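# Place the cover open side down on its matching rectangle

## Task

Pick out the colored rectangle whose size fits the cover's width (yellow = 46 mm, white = 50 mm, blue = 54 mm) and set the cover down near its centre with the open side facing the table. The walls are thin and yield slightly even under a gentle grip, so a dented wall counts as failure. The cover must stay in place on its own once the robot lets go; if it only stays there because the robot holds it, the goal is not met.

## Robot and tools

Robot: two UR-type six-joint arms, left_arm and right_arm, each ending in a Robotiq two-finger gripper (pads open to 85 mm). The arm names are labels only and say nothing about sides of an image. Bases in the scene frame: left_arm at (+0.027, +0.456, 0) m, quat_wxyz (+0.995, 0, 0, -0.103); right_arm at (-0.010, -0.451, 0) m, quat_wxyz (+1.000, 0, 0, -0.020).

Scene frame: origin on the table top midway between the arms, +z up, +x out over the table, left_arm on the +y side. All positions are in metres, all orientations are quaternions written w first. Gripper frame: fingers point along its +z, pads close along its y, and a flat block juts about 9 cm toward its +x. end_effector_position is the spot between the pads when shut; closed fingertips extend about 19 mm past it (6 mm when fully open), and closing pushes the tips roughly 13 mm further out, so keep that margin above the table. Reported hand positions can be slightly off, more so at long reach.

The row (used by execute_actions and move): 20 numbers, left arm first, then right arm, even if only one arm should move. Per arm: x, y, z, qw, qx, qy, qz, gripper position, force_limit, speed. x, y, z and the quaternion are an absolute target pose for that gripper in the scene frame, not an offset. The last three per arm lie in [-1, 1]. To hold an arm still, resend its last reported pose and its gripper's last three numbers; a 0 is itself a command. Resend the same quaternion each time to keep orientation rather than copying a drifted reading.

Gripper numbers: position +1 = fully open, about -0.8 = pads touching, -1 = close until blocked. force_limit sets pad pressure: on a 40 mm object roughly 20 N at -1, 128 N at 0, 235 N at +1. speed sets closing rate: about 20 mm/s at -1, 85 at 0, 150 at +1; fast closing adds up to ~12 N. For this fragile cover, grip with low force_limit and slow speed. To grip, send -1 and keep sending it; object_status 2 means stopped on something while closing (0 moving, 1 blocked while opening, 3 reached the request or pads met). A new force or speed only applies after the position number changes by 0.01 or more; open first to regrip softer. position_measured is in counts: 3 open, ~78 = 60 mm, 130 = 40 mm, 180 = 20 mm, 230 = pads meeting.

execute_actions(actions): a list of actions; each action is a list of up to 15 rows, one per 1/30 s step, the last row repeating to fill 15 steps. An empty list just reports state and images. Each step, targets are clipped to within 100 mm and 16 degrees of the measured pose, so far goals need several actions. A target more than 0.6 m away along any gripper axis is refused for both arms; if the first action fails that check, nothing runs.

move(target, speed, stop_force, blocking): target is one 20-number row of absolute poses; both grippers travel straight lines that finish together, 0.5 to 10 s long. speed is in m/s, 0.002 to 0.5 (default 0.25), turning capped at twice that in rad/s. stop_force, 9 to 40 N, one value shared by both arms, ends an arm's path when its wrist sensor feels that much push opposing the motion; use it only with slow moves that don't rotate the gripper, not when lifting off something, and not before 0.2 s of scene time. Without it, stiff arms can fault if aimed even slightly past a contact. blocking=false returns after 0.5 s (not with stop_force); poll with wait(0). The result adds a move: line (done, off_target, moving, held, contact, fault) and each gripper's distance to its target.

wait(seconds 0 to 10): lets time pass with commands held. stop: brakes a running move (fingers keep going). zoom_image(camera, region [x0, y0, x1, y1] in pixels, at most 504x504): closer view of one camera's last image. Cameras: cam_head_left, cam_head_right (504x504), cam_left_wrist, cam_right_wrist (616x616 fisheye); calibration is given per result. read_manual gives licence text only. finished_scene(scene): ends the current scene by number, irreversibly, after the last command has been held.

Results: per-arm pose and velocity, Hand target lines, step readings with HELD markers, joint torques, and Wrist force / Wrist torque along the gripper's own axes (noisy, offset up to ~4 N, saturating near 50 N). "pose unreachable" means the clearance check altered a command.

Avoid: crushing the cover, dropping it, knocking anything off the table, arms colliding, hard pushes. Joint load limits are 136 N m for the three big joints and 25.4 N m for the wrists; reaching them, or 150 N of outside force, stops the arm for 10 s. Long holding of loads heats motors (warning at 70 °C, brakes at 85 °C).

Each tool is called by a JSON object that holds its "name" and its "arguments".

## Session

{"name": "execute_actions", "arguments": {"actions": []}}

Scene clock: 0.00 s.
left_arm: end_effector_position=(+0.2172, +0.6717, +0.2237) position_measured=3 object_status=3 end_effector_quat_wxyz=(-0.213, +0.464, +0.831, -0.221) end_effector_velocity=(-0.000, +0.000, +0.000) end_effector_angular_velocity=(-0.000, -0.000, +0.001) | right_arm: end_effector_position=(+0.0615, +0.0645, +0.1239) position_measured=3 object_status=3 end_effector_quat_wxyz=(+0.475, -0.069, +0.861, -0.166) end_effector_velocity=(+0.000, -0.000, +0.000) end_effector_angular_velocity=(+0.000, -0.000, -0.001)
Joint positions: left_arm=[ 0.544 -1.704  1.921 -1.165 -1.545  1.347] | right_arm=[ 1.644 -1.122  1.794 -1.774 -2.555  1.701]
Joint velocities: left_arm=[ 0.001 -0.    -0.     0.    -0.     0.001] | right_arm=[-0.001 -0.    -0.     0.     0.     0.   ]
Joint torques (N m, as the arm reports them, + toward a larger angle): no reading
Wrist force (N, on the end effector, along its own x y z axes, offset not removed): no reading
Wrist torque (N m, same axes, about the end effector's origin, offset not removed): no reading
Hand target (left_arm): +0.217, +0.672, +0.224; -0.213, +0.464, +0.831, -0.221
Hand target (right_arm): +0.062, +0.064, +0.124; +0.475, -0.069, +0.861, -0.166

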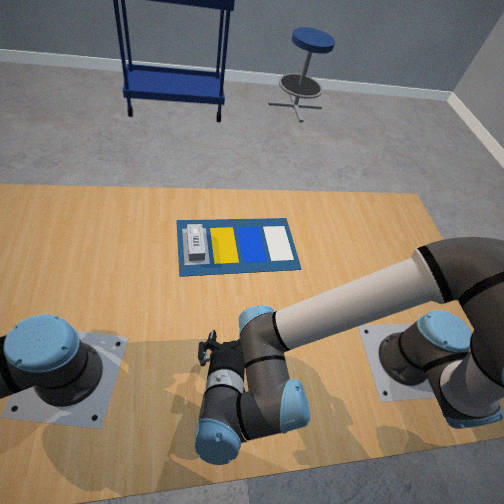

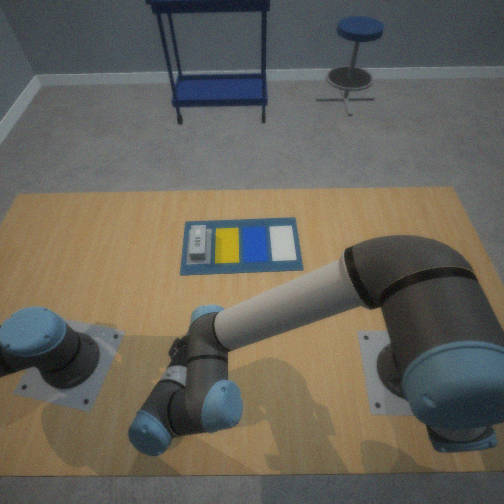

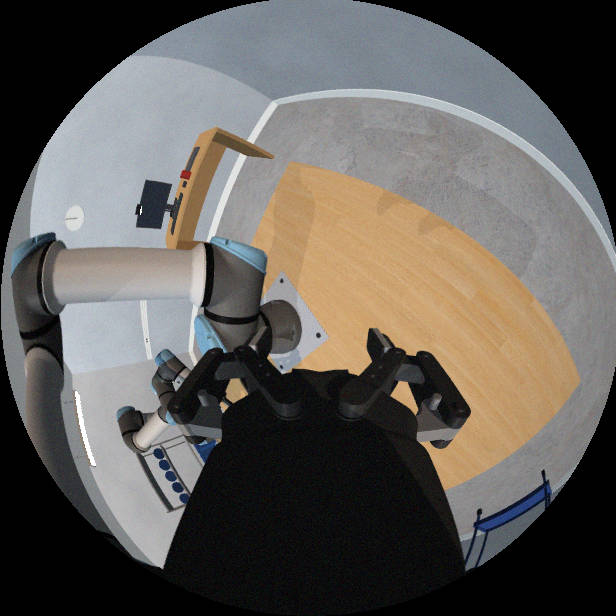

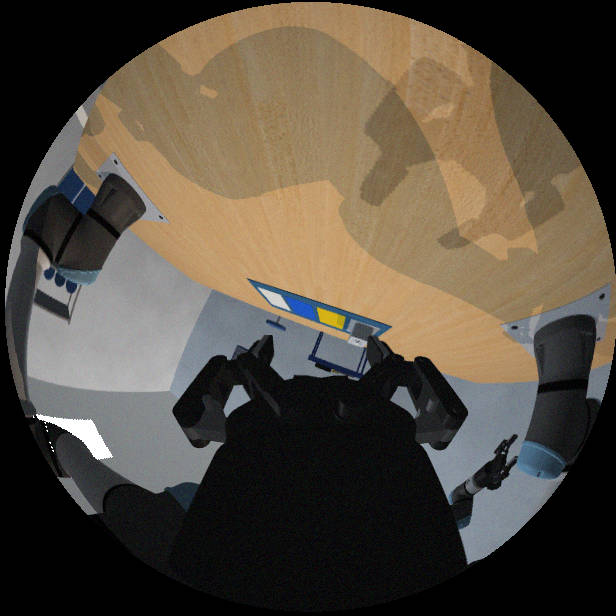

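{"name": "zoom_image", "arguments": {"camera": "cam_head_left", "region": [170, 205, 310, 285]}}

{"name": "zoom_image", "arguments": {"camera": "cam_head_right", "region": [170, 205, 310, 285]}}

Region (170, 205, 310, 285) of cam_head_left's 504x504 image, scaled by 3.600, with more detail than that image has; it fills the top 288 rows of this view, and the rest is white.

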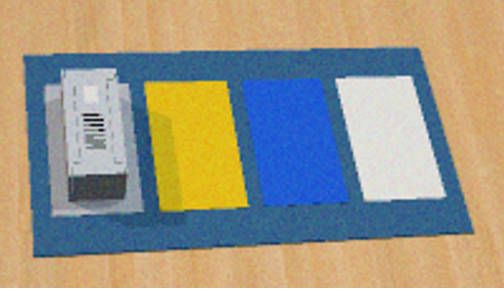

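Region (170, 205, 310, 285) of cam_head_right's 504x504 image, scaled by 3.600, with more detail than that image has; it fills the top 288 rows of this view, and the rest is white.

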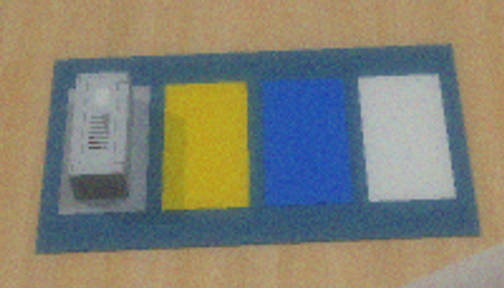

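{"name": "move", "arguments": {"target": [0.2172,0.6717,0.2237,-0.213,0.464,0.831,-0.221,1,-1,-1,0.407,0.119,0.14,0,0,1,0,1,-1,-1]}}

Scene clock: 17.43 s.
left_arm: end_effector_position=(+0.2172, +0.6717, +0.2237) position_measured=3 object_status=3 end_effector_quat_wxyz=(-0.213, +0.464, +0.831, -0.221) end_effector_velocity=(+0.000, -0.000, +0.000) end_effector_angular_velocity=(+0.000, -0.001, -0.001) | right_arm: end_effector_position=(+0.4073, +0.1184, +0.1399) position_measured=3 object_status=3 end_effector_quat_wxyz=(+0.001, +0.000, +1.000, -0.000) end_effector_velocity=(+0.002, -0.000, -0.000) end_effector_angular_velocity=(-0.002, +0.010, -0.002)
Joint positions: left_arm=[ 0.544 -1.704  1.921 -1.164 -1.546  1.348] | right_arm=[ 0.788 -1.026  1.333 -1.878 -1.572  0.749]
Joint velocities: left_arm=[-0.001 -0.001 -0.    -0.     0.     0.   ] | right_arm=[-0.005  0.007 -0.013  0.014  0.005 -0.003]
Joint torques (N m, as the arm reports them, + toward a larger angle): left_arm=[ 10.43  -6.73 -30.24   1.35  -1.32   2.59] | right_arm=[ -5.41 -35.24 -35.15  -1.64   1.23  -0.99]
Wrist force (N, on the end effector, along its own x y z axes, offset not removed): left_arm=[0.8 -2.1 1.6] | right_arm=[1.2 1.1 -1.4]
Wrist torque (N m, same axes, about the end effector's origin, offset not removed): left_arm=[-0.44 -0.20 -0.14] | right_arm=[0.05 -0.28 0.12]
Hand target (left_arm): +0.217, +0.672, +0.224; -0.213, +0.464, +0.831, -0.221
Hand target (right_arm): +0.407, +0.119, +0.140; +0.000, +0.000, +1.000, -0.000
Off the commanded pose (left_arm): 0.000 m, 0 deg.
Off the commanded pose (right_arm): 0.001 m, 0 deg.
move: done
camera_calibration (this result's frames):
cam_left_wrist: T_world_to_cam=[[0.666786, 0.468457, -0.579607, -0.325294], [0.626115, -0.773952, 0.0947556, 0.393791], [-0.404199, -0.426082, -0.809368, 0.704108], [0, 0, 0, 1]] pos_world=[0.254943, 0.757169, 0.344026]
cam_right_wrist: T_world_to_cam=[[0.0258658, 0.998746, -0.0428627, -0.112167], [0.966558, -0.0140428, 0.256064, -0.394287], [0.255141, -0.0480526, -0.965709, 0.184719], [0, 0, 0, 1]] pos_world=[0.336873, 0.115366, 0.274539]

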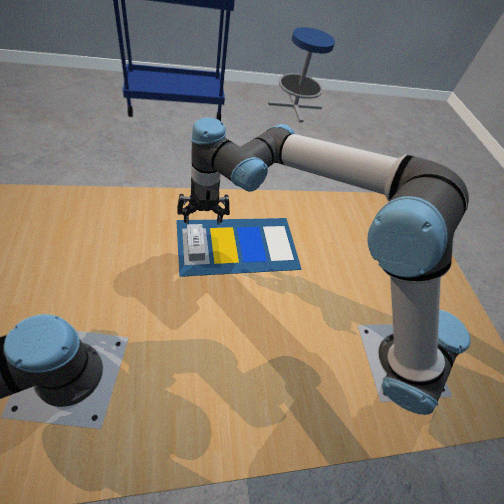

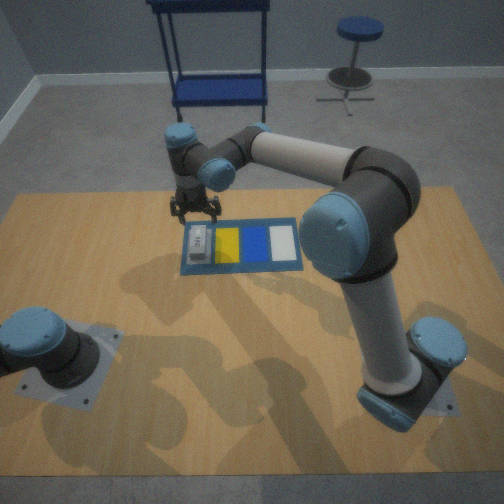

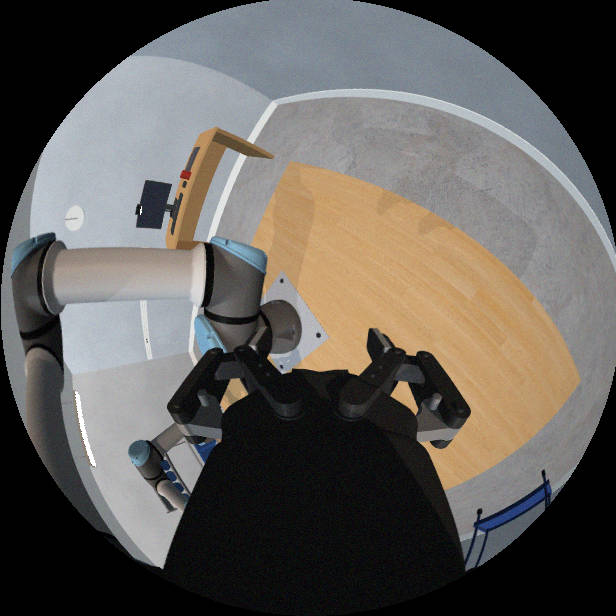

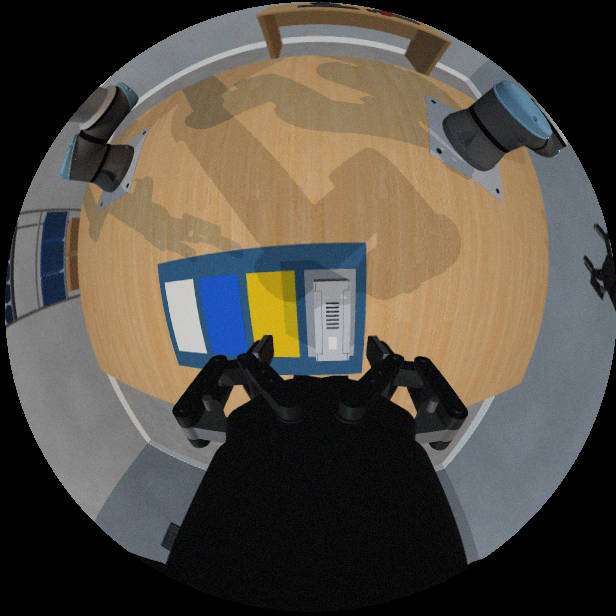

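{"name": "move", "arguments": {"target": [0.2172,0.6717,0.2237,-0.213,0.464,0.831,-0.221,1,-1,-1,0.414,0.133,0.075,0,0,1,0,1,-1,-1], "speed": 0.12}}

{"name": "zoom_image", "arguments": {"camera": "cam_right_wrist", "region": [220, 220, 420, 420]}}

{"name": "zoom_image", "arguments": {"camera": "cam_head_left", "region": [150, 180, 270, 280]}}

Scene clock: 27.93 s.
left_arm: end_effector_position=(+0.2172, +0.6717, +0.2237) position_measured=3 object_status=3 end_effector_quat_wxyz=(-0.213, +0.464, +0.831, -0.221) end_effector_velocity=(-0.000, +0.000, -0.000) end_effector_angular_velocity=(-0.000, +0.001, +0.001) | right_arm: end_effector_position=(+0.4139, +0.1329, +0.0750) position_measured=3 object_status=3 end_effector_quat_wxyz=(-0.000, -0.000, +1.000, -0.000) end_effector_velocity=(+0.000, +0.001, -0.002) end_effector_angular_velocity=(+0.001, -0.001, +0.000)
Joint positions: left_arm=[ 0.544 -1.704  1.921 -1.164 -1.546  1.348] | right_arm=[ 0.796 -0.934  1.358 -1.995 -1.571  0.757]
Joint velocities: left_arm=[ 0.001  0.001 -0.     0.     0.    -0.   ] | right_arm=[ 0.001  0.004 -0.001 -0.004 -0.     0.   ]
Joint torques (N m, as the arm reports them, + toward a larger angle): left_arm=[ 10.62  -7.24 -30.2    1.35  -1.39   2.58] | right_arm=[  6.83 -35.57 -31.36  -4.35   1.39   1.49]
Wrist force (N, on the end effector, along its own x y z axes, offset not removed): left_arm=[-0.4 0.2 1.5] | right_arm=[1.3 0.3 -2.7]
Wrist torque (N m, same axes, about the end effector's origin, offset not removed): left_arm=[0.06 -0.03 -0.13] | right_arm=[-0.08 -0.26 0.09]
Hand target (left_arm): +0.217, +0.672, +0.224; -0.213, +0.464, +0.831, -0.221
Hand target (right_arm): +0.414, +0.133, +0.075; +0.000, -0.000, +1.000, +0.000
Off the commanded pose (left_arm): 0.000 m, 0 deg.
Off the commanded pose (right_arm): 0.000 m, 0 deg.
move: done
camera_calibration (this result's frames):
cam_left_wrist: T_world_to_cam=[[0.666786, 0.468457, -0.579607, -0.325294], [0.626114, -0.773952, 0.0947559, 0.393791], [-0.404199, -0.426082, -0.809368, 0.704108], [0, 0, 0, 1]] pos_world=[0.254943, 0.757169, 0.344026]
cam_right_wrist: T_world_to_cam=[[0.0254589, 0.998778, -0.0423635, -0.129406], [0.967025, -0.0138632, 0.254303, -0.383946], [0.253404, -0.0474409, -0.966196, 0.121759], [0, 0, 0, 1]] pos_world=[0.343726, 0.129701, 0.2098]

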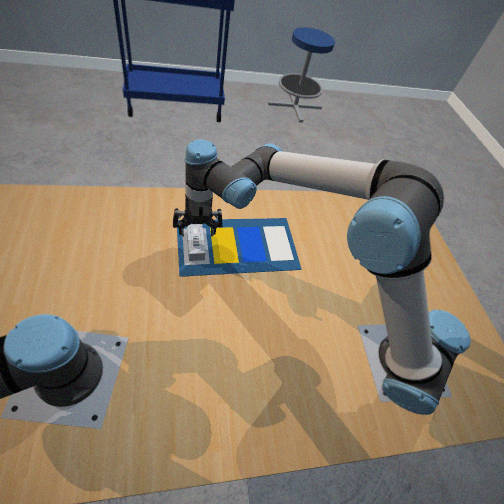

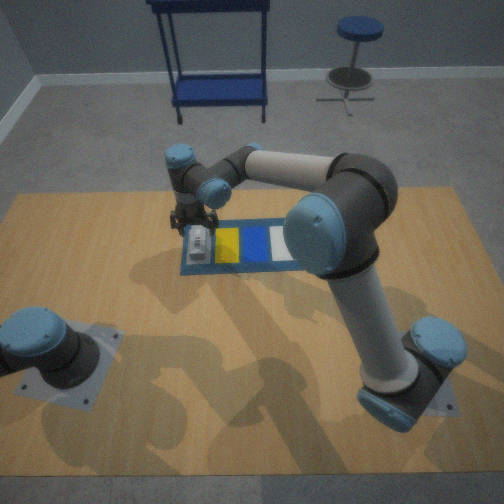

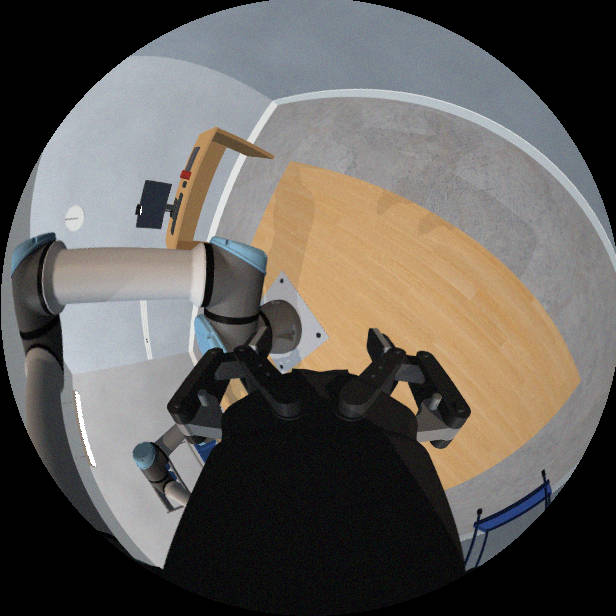

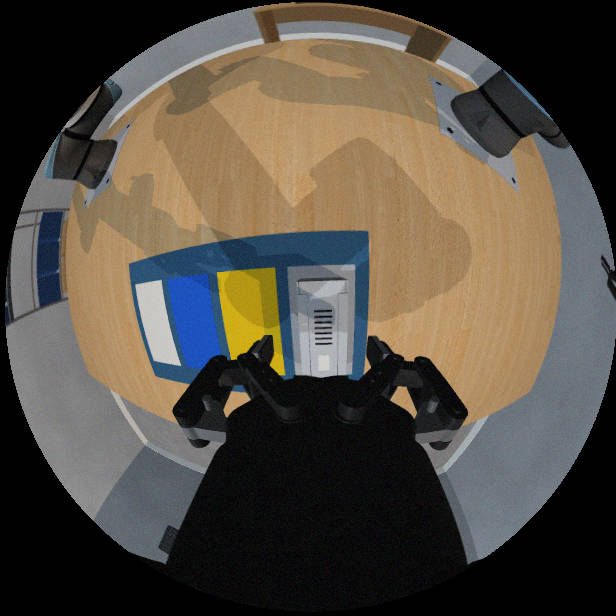

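Region (220, 220, 420, 420) of cam_right_wrist's 616x616 image, scaled by 2.520, with more detail than that image has.

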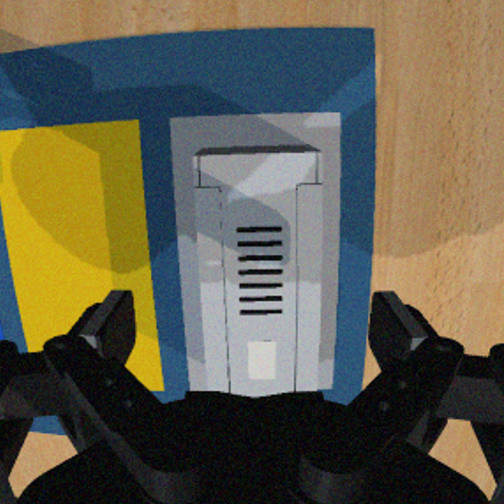

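Region (150, 180, 270, 280) of cam_head_left's 504x504 image, scaled by 4.200, with more detail than that image has.

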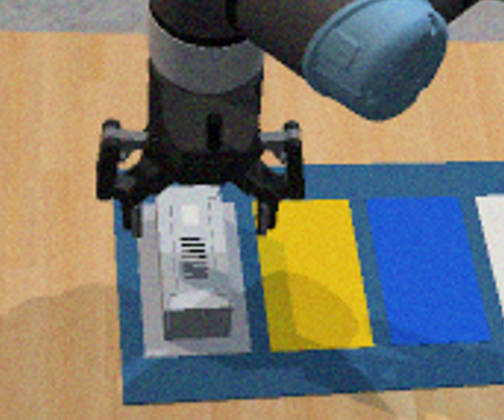

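{"name": "move", "arguments": {"target": [0.2172,0.6717,0.2237,-0.213,0.464,0.831,-0.221,1,-1,-1,0.416,0.135,0.036,0,0,1,0,0.6,-1,-1], "speed": 0.06}}

{"name": "zoom_image", "arguments": {"camera": "cam_right_wrist", "region": [220, 220, 420, 420]}}

{"name": "zoom_image", "arguments": {"camera": "cam_head_left", "region": [150, 180, 270, 280]}}

Scene clock: 33.03 s.
left_arm: end_effector_position=(+0.2172, +0.6717, +0.2237) position_measured=3 object_status=3 end_effector_quat_wxyz=(-0.213, +0.464, +0.831, -0.221) end_effector_velocity=(-0.000, +0.000, +0.000) end_effector_angular_velocity=(-0.000, -0.001, -0.001) | right_arm: end_effector_position=(+0.4160, +0.1350, +0.0360) position_measured=53 object_status=0 end_effector_quat_wxyz=(-0.000, +0.000, +1.000, +0.000) end_effector_velocity=(-0.000, -0.000, -0.001) end_effector_angular_velocity=(-0.001, +0.000, +0.001)
Joint positions: left_arm=[ 0.544 -1.704  1.921 -1.164 -1.546  1.348] | right_arm=[ 0.796 -0.886  1.385 -2.07  -1.571  0.757]
Joint velocities: left_arm=[ 0.001 -0.001 -0.    -0.     0.001  0.002] | right_arm=[ 0.     0.001  0.001 -0.    -0.    -0.   ]
Joint torques (N m, as the arm reports them, + toward a larger angle): left_arm=[ 10.68  -7.67 -28.66   1.17  -1.24   2.53] | right_arm=[  8.25 -37.56 -10.82  -4.22   0.57   1.55]
Wrist force (N, on the end effector, along its own x y z axes, offset not removed): left_arm=[0.5 1.1 -0.1] | right_arm=[2.3 -0.6 -4.3]
Wrist torque (N m, same axes, about the end effector's origin, offset not removed): left_arm=[0.20 -0.09 -0.01] | right_arm=[-0.19 -0.41 0.16]
Hand target (left_arm): +0.217, +0.672, +0.224; -0.213, +0.464, +0.831, -0.221
Hand target (right_arm): +0.416, +0.135, +0.036; -0.000, +0.000, +1.000, -0.000
Off the commanded pose (left_arm): 0.000 m, 0 deg.
Off the commanded pose (right_arm): 0.000 m, 0 deg.
move: done
camera_calibration (this result's frames):
cam_left_wrist: T_world_to_cam=[[0.666786, 0.468457, -0.579608, -0.325294], [0.626114, -0.773952, 0.0947557, 0.393791], [-0.4042, -0.426082, -0.809368, 0.704108], [0, 0, 0, 1]] pos_world=[0.254943, 0.757169, 0.344026]
cam_right_wrist: T_world_to_cam=[[0.0254688, 0.998787, -0.0421474, -0.133263], [0.96697, -0.0139175, 0.254511, -0.376027], [0.253616, -0.0472373, -0.966151, 0.0835108], [0, 0, 0, 1]] pos_world=[0.345821, 0.131812, 0.170771]

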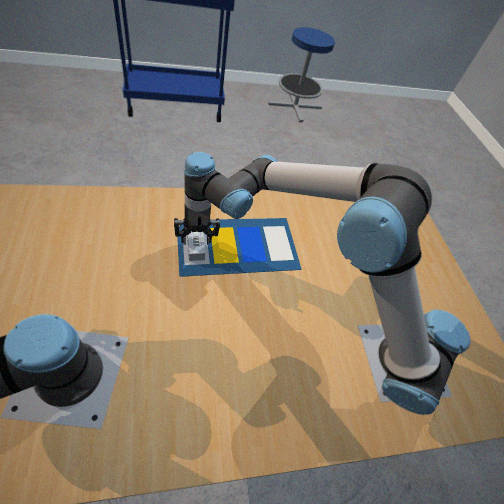

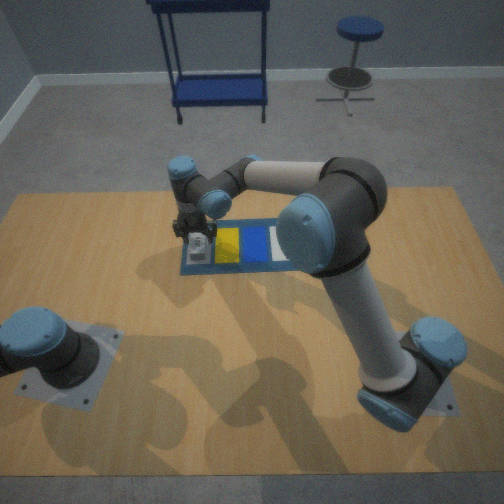

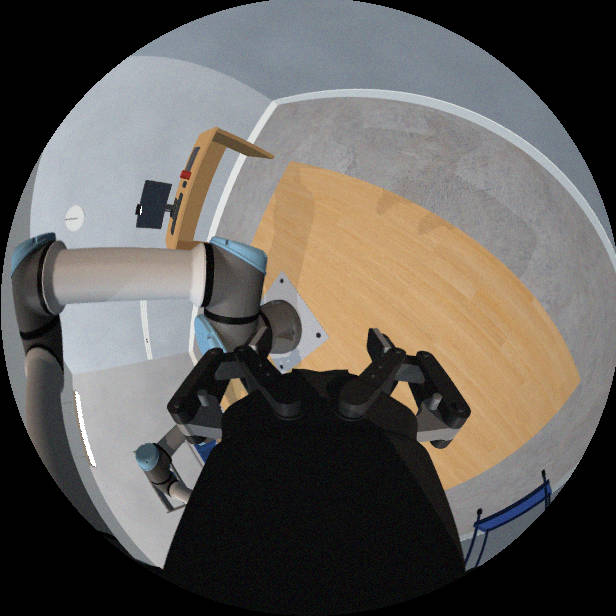

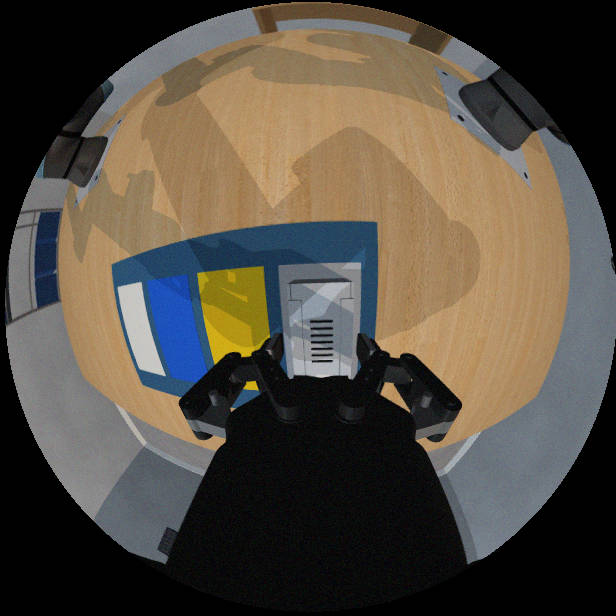

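Region (220, 220, 420, 420) of cam_right_wrist's 616x616 image, scaled by 2.520, with more detail than that image has.

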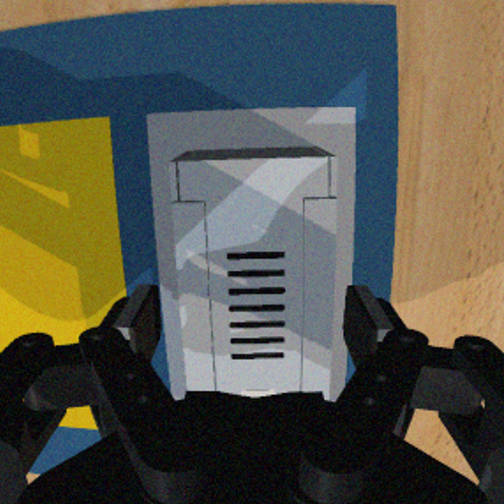

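Region (150, 180, 270, 280) of cam_head_left's 504x504 image, scaled by 4.200, with more detail than that image has.

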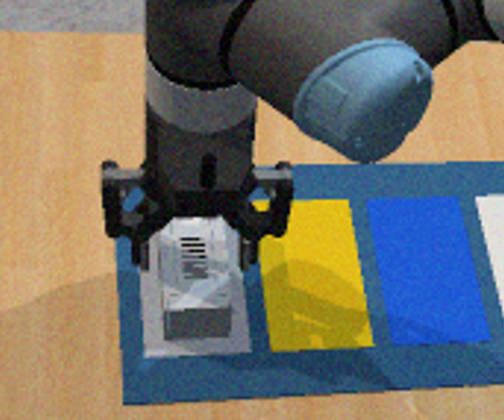

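{"name": "move", "arguments": {"target": [0.2172,0.6717,0.2237,-0.213,0.464,0.831,-0.221,1,-1,-1,0.416,0.136,0.025,0,0,1,0,0.33,-1,-1], "speed": 0.03}}

{"name": "zoom_image", "arguments": {"camera": "cam_right_wrist", "region": [240, 260, 400, 400]}}

Scene clock: 37.50 s.
left_arm: end_effector_position=(+0.2172, +0.6717, +0.2237) position_measured=3 object_status=3 end_effector_quat_wxyz=(-0.213, +0.464, +0.831, -0.221) end_effector_velocity=(+0.000, -0.000, +0.000) end_effector_angular_velocity=(-0.000, -0.000, -0.001) | right_arm: end_effector_position=(+0.4160, +0.1360, +0.0251) position_measured=87 object_status=0 end_effector_quat_wxyz=(-0.000, +0.000, +1.000, +0.000) end_effector_velocity=(-0.000, +0.000, -0.000) end_effector_angular_velocity=(-0.000, +0.000, +0.000)
Joint positions: left_arm=[ 0.544 -1.704  1.921 -1.164 -1.546  1.348] | right_arm=[ 0.797 -0.871  1.392 -2.091 -1.571  0.758]
Joint velocities: left_arm=[-0.001 -0.    -0.    -0.    -0.     0.   ] | right_arm=[ 0.     0.001 -0.001  0.     0.     0.   ]
Joint torques (N m, as the arm reports them, + toward a larger angle): left_arm=[ 10.43  -8.36 -28.68   1.23  -1.2    2.44] | right_arm=[  8.03 -37.72 -11.31  -4.    -1.11   1.72]
Wrist force (N, on the end effector, along its own x y z axes, offset not removed): left_arm=[-0.7 -0.7 2.0] | right_arm=[2.1 1.0 -2.4]
Wrist torque (N m, same axes, about the end effector's origin, offset not removed): left_arm=[-0.11 0.00 -0.17] | right_arm=[0.05 -0.42 0.11]
Hand target (left_arm): +0.217, +0.672, +0.224; -0.213, +0.464, +0.831, -0.221
Hand target (right_arm): +0.416, +0.136, +0.025; -0.000, -0.000, +1.000, +0.000
Off the commanded pose (left_arm): 0.000 m, 0 deg.
Off the commanded pose (right_arm): 0.000 m, 0 deg.
move: done
camera_calibration (this result's frames):
cam_left_wrist: T_world_to_cam=[[0.666786, 0.468457, -0.579607, -0.325294], [0.626115, -0.773952, 0.0947561, 0.393791], [-0.404199, -0.426083, -0.809368, 0.704108], [0, 0, 0, 1]] pos_world=[0.254943, 0.757169, 0.344026]
cam_right_wrist: T_world_to_cam=[[0.0254687, 0.998787, -0.042147, -0.13471], [0.96697, -0.0139174, 0.254512, -0.373215], [0.253616, -0.047237, -0.966151, 0.0729625], [0, 0, 0, 1]] pos_world=[0.345814, 0.132799, 0.159803]

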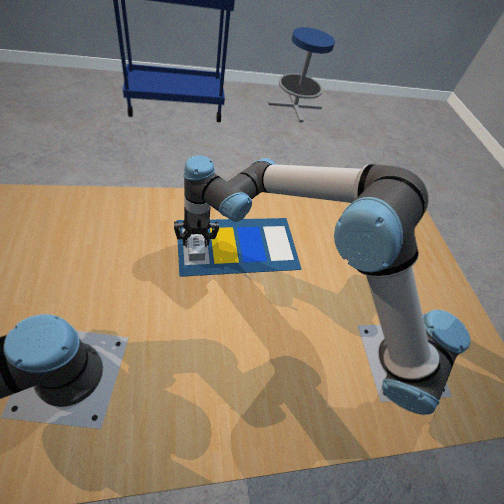

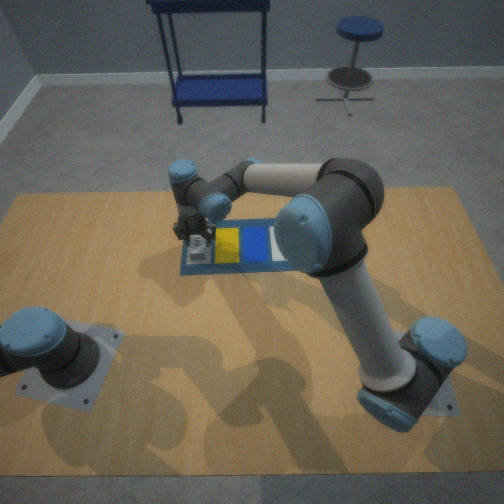

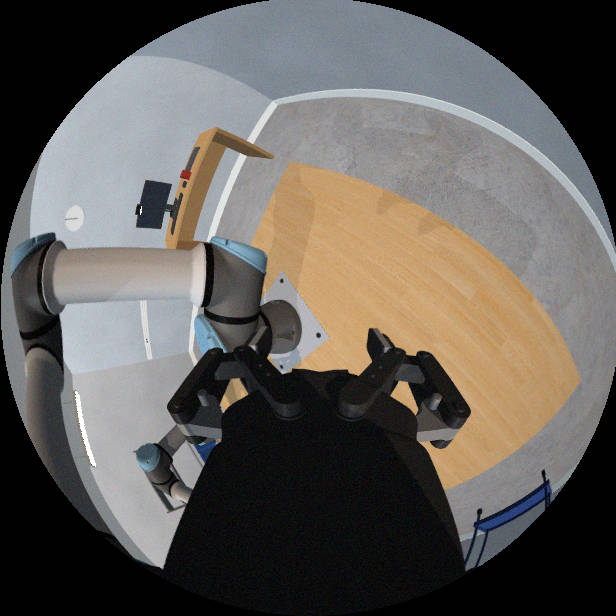

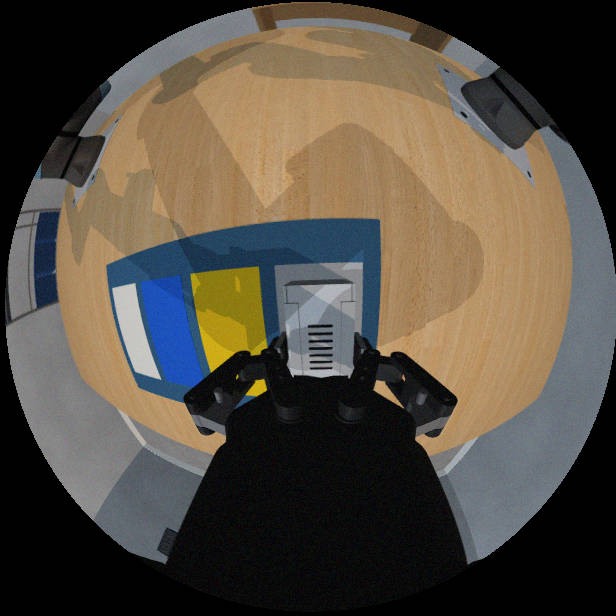

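Region (240, 260, 400, 400) of cam_right_wrist's 616x616 image, scaled by 3.150, with more detail than that image has; it fills the top 441 rows of this view, and the rest is white.

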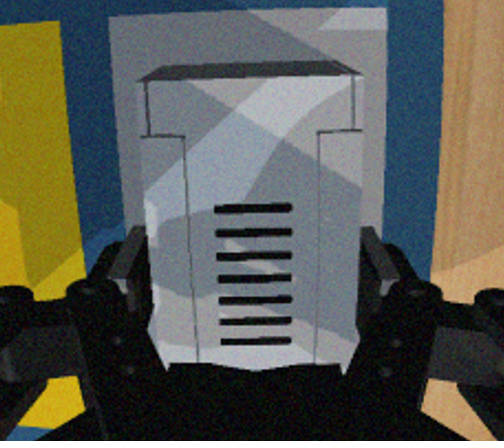

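{"name": "move", "arguments": {"target": [0.2172,0.6717,0.2237,-0.213,0.464,0.831,-0.221,1,-1,-1,0.416,0.136,0.025,0,0,1,0,0.25,-1,-1]}}

{"name": "zoom_image", "arguments": {"camera": "cam_right_wrist", "region": [240, 260, 400, 400]}}

{"name": "move", "arguments": {"target": [0.2172,0.6717,0.2237,-0.213,0.464,0.831,-0.221,1,-1,-1,0.416,0.136,0.025,0,0,1,0,-1,-1,-1]}}

{"name": "zoom_image", "arguments": {"camera": "cam_right_wrist", "region": [240, 260, 400, 400]}}

Scene clock: 42.53 s.
left_arm: end_effector_position=(+0.2172, +0.6717, +0.2237) position_measured=3 object_status=3 end_effector_quat_wxyz=(-0.213, +0.464, +0.831, -0.221) end_effector_velocity=(-0.000, -0.000, +0.000) end_effector_angular_velocity=(-0.001, -0.001, +0.001) | right_arm: end_effector_position=(+0.4160, +0.1360, +0.0250) position_measured=98 object_status=3 end_effector_quat_wxyz=(-0.000, -0.000, +1.000, -0.000) end_effector_velocity=(-0.000, +0.001, +0.000) end_effector_angular_velocity=(+0.001, -0.001, +0.002)
Joint positions: left_arm=[ 0.544 -1.704  1.921 -1.164 -1.546  1.348] | right_arm=[ 0.797 -0.871  1.392 -2.091 -1.571  0.758]
Joint velocities: left_arm=[ 0.001 -0.001  0.    -0.    -0.001  0.001] | right_arm=[ 0.001  0.    -0.001 -0.001 -0.    -0.001]
Joint torques (N m, as the arm reports them, + toward a larger angle): left_arm=[  9.75  -8.66 -27.89   1.25  -1.17   2.39] | right_arm=[  6.77 -42.83 -11.67  -3.72  -1.46   1.37]
Wrist force (N, on the end effector, along its own x y z axes, offset not removed): left_arm=[0.5 0.6 1.8] | right_arm=[1.0 -0.6 -3.7]
Wrist torque (N m, same axes, about the end effector's origin, offset not removed): left_arm=[0.17 -0.25 -0.11] | right_arm=[-0.17 -0.23 0.11]
Hand target (left_arm): +0.217, +0.672, +0.224; -0.213, +0.464, +0.831, -0.221
Hand target (right_arm): +0.416, +0.136, +0.025; +0.000, +0.000, +1.000, +0.000
Off the commanded pose (left_arm): 0.000 m, 0 deg.
Off the commanded pose (right_arm): 0.000 m, 0 deg.
move: done
camera_calibration (this result's frames):
cam_left_wrist: T_world_to_cam=[[0.666786, 0.468457, -0.579607, -0.325294], [0.626115, -0.773952, 0.094756, 0.393791], [-0.404199, -0.426083, -0.809368, 0.704108], [0, 0, 0, 1]] pos_world=[0.254943, 0.757169, 0.344026]
cam_right_wrist: T_world_to_cam=[[0.0254683, 0.998786, -0.0421622, -0.134712], [0.96697, -0.0139134, 0.254508, -0.373194], [0.253613, -0.0472515, -0.966151, 0.0728972], [0, 0, 0, 1]] pos_world=[0.345811, 0.132801, 0.159731]

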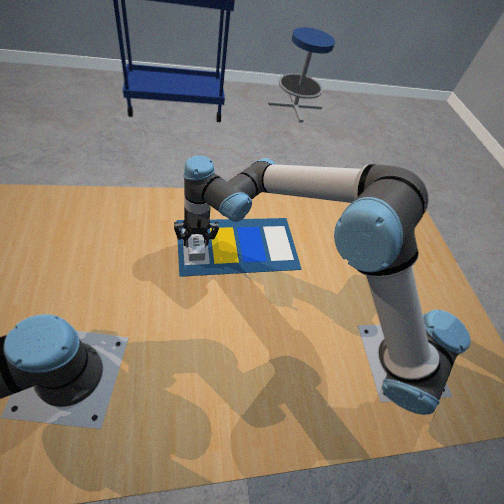

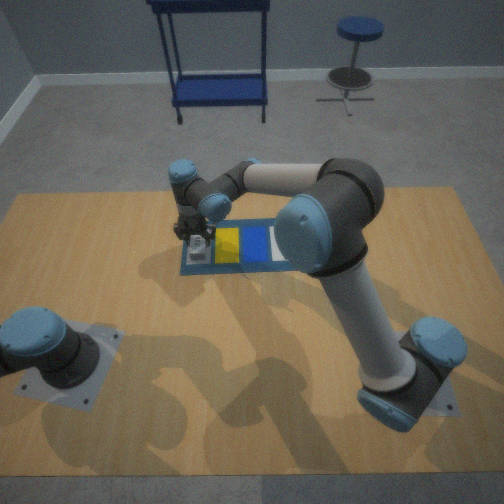

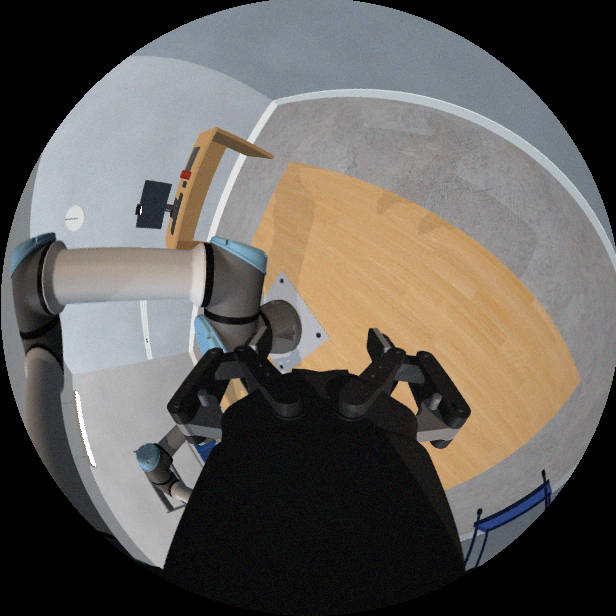

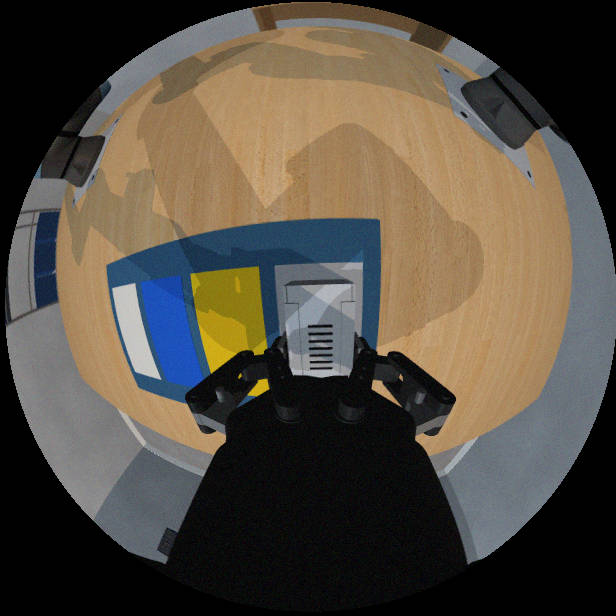

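Region (240, 260, 400, 400) of cam_right_wrist's 616x616 image, scaled by 3.150, with more detail than that image has; it fills the top 441 rows of this view, and the rest is white.

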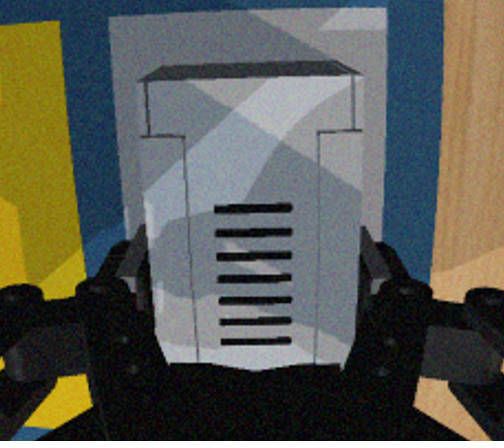

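Scene clock: 43.23 s.
left_arm: end_effector_position=(+0.2172, +0.6717, +0.2237) position_measured=3 object_status=3 end_effector_quat_wxyz=(-0.213, +0.464, +0.831, -0.221) end_effector_velocity=(-0.000, +0.000, -0.000) end_effector_angular_velocity=(-0.000, +0.001, +0.000) | right_arm: end_effector_position=(+0.4160, +0.1360, +0.0250) position_measured=108 object_status=2 end_effector_quat_wxyz=(-0.000, -0.000, +1.000, -0.000) end_effector_velocity=(+0.000, +0.000, +0.001) end_effector_angular_velocity=(+0.001, -0.001, -0.001)
Joint positions: left_arm=[ 0.544 -1.704  1.921 -1.164 -1.546  1.348] | right_arm=[ 0.797 -0.871  1.392 -2.091 -1.571  0.758]
Joint velocities: left_arm=[0.001 0.001 0.    0.    0.    0.   ] | right_arm=[-0.    -0.001 -0.    -0.     0.     0.001]
Joint torques (N m, as the arm reports them, + toward a larger angle): left_arm=[ 10.14  -8.26 -27.66   1.29  -1.06   2.44] | right_arm=[  7.22 -46.44 -10.69  -3.28  -1.42   1.53]
Wrist force (N, on the end effector, along its own x y z axes, offset not removed): left_arm=[0.2 -0.9 1.3] | right_arm=[0.6 0.5 -8.0]
Wrist torque (N m, same axes, about the end effector's origin, offset not removed): left_arm=[-0.22 -0.06 -0.10] | right_arm=[-0.17 -0.12 0.02]
Hand target (left_arm): +0.217, +0.672, +0.224; -0.213, +0.464, +0.831, -0.221
Hand target (right_arm): +0.416, +0.136, +0.025; +0.000, +0.000, +1.000, -0.000
Off the commanded pose (left_arm): 0.000 m, 0 deg.
Off the commanded pose (right_arm): 0.000 m, 0 deg.
move: done
camera_calibration (this result's frames):
cam_left_wrist: T_world_to_cam=[[0.666786, 0.468457, -0.579608, -0.325294], [0.626114, -0.773952, 0.0947559, 0.393791], [-0.404199, -0.426083, -0.809368, 0.704108], [0, 0, 0, 1]] pos_world=[0.254943, 0.757169, 0.344026]
cam_right_wrist: T_world_to_cam=[[0.0254679, 0.998786, -0.042161, -0.134713], [0.96697, -0.0139132, 0.254511, -0.373195], [0.253615, -0.0472503, -0.966151, 0.0728962], [0, 0, 0, 1]] pos_world=[0.345811, 0.132801, 0.159731]

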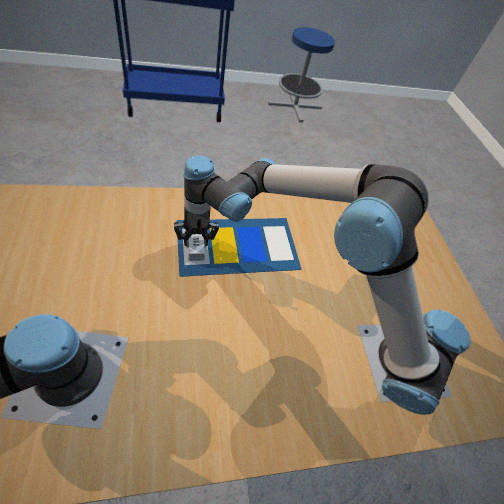

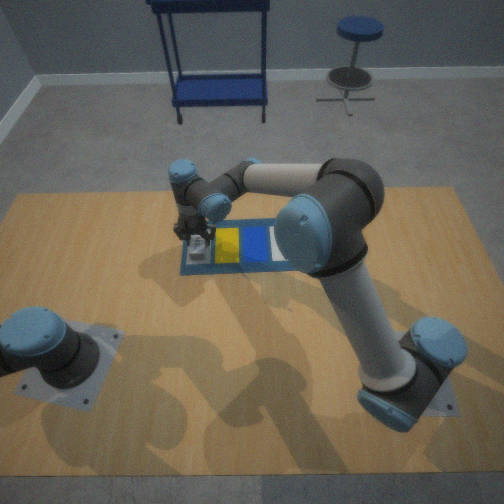

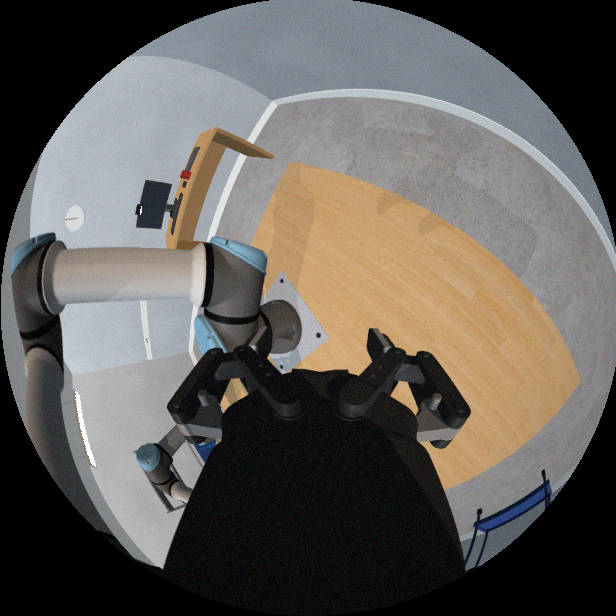

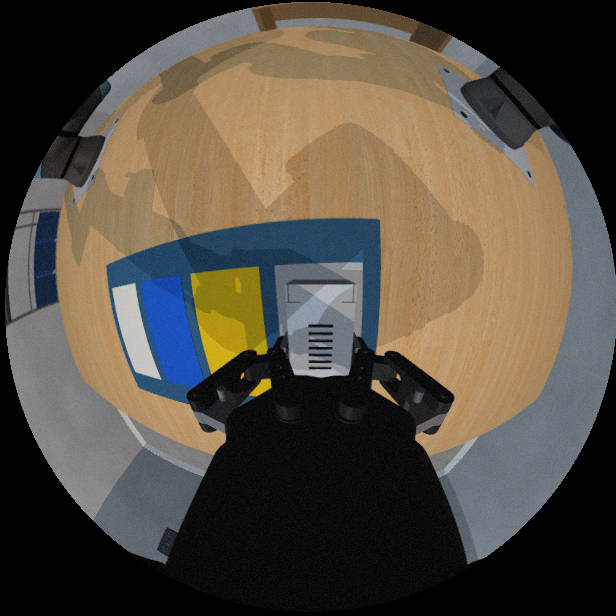

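Region (240, 260, 400, 400) of cam_right_wrist's 616x616 image, scaled by 3.150, with more detail than that image has; it fills the top 441 rows of this view, and the rest is white.

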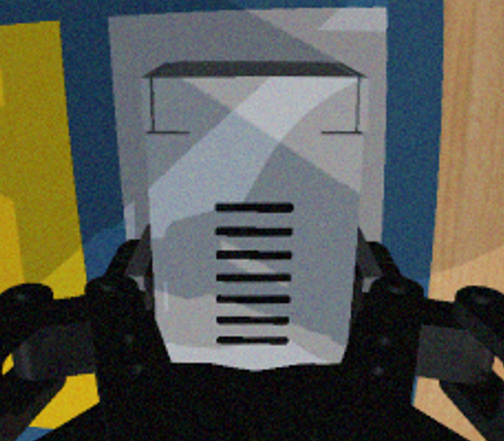

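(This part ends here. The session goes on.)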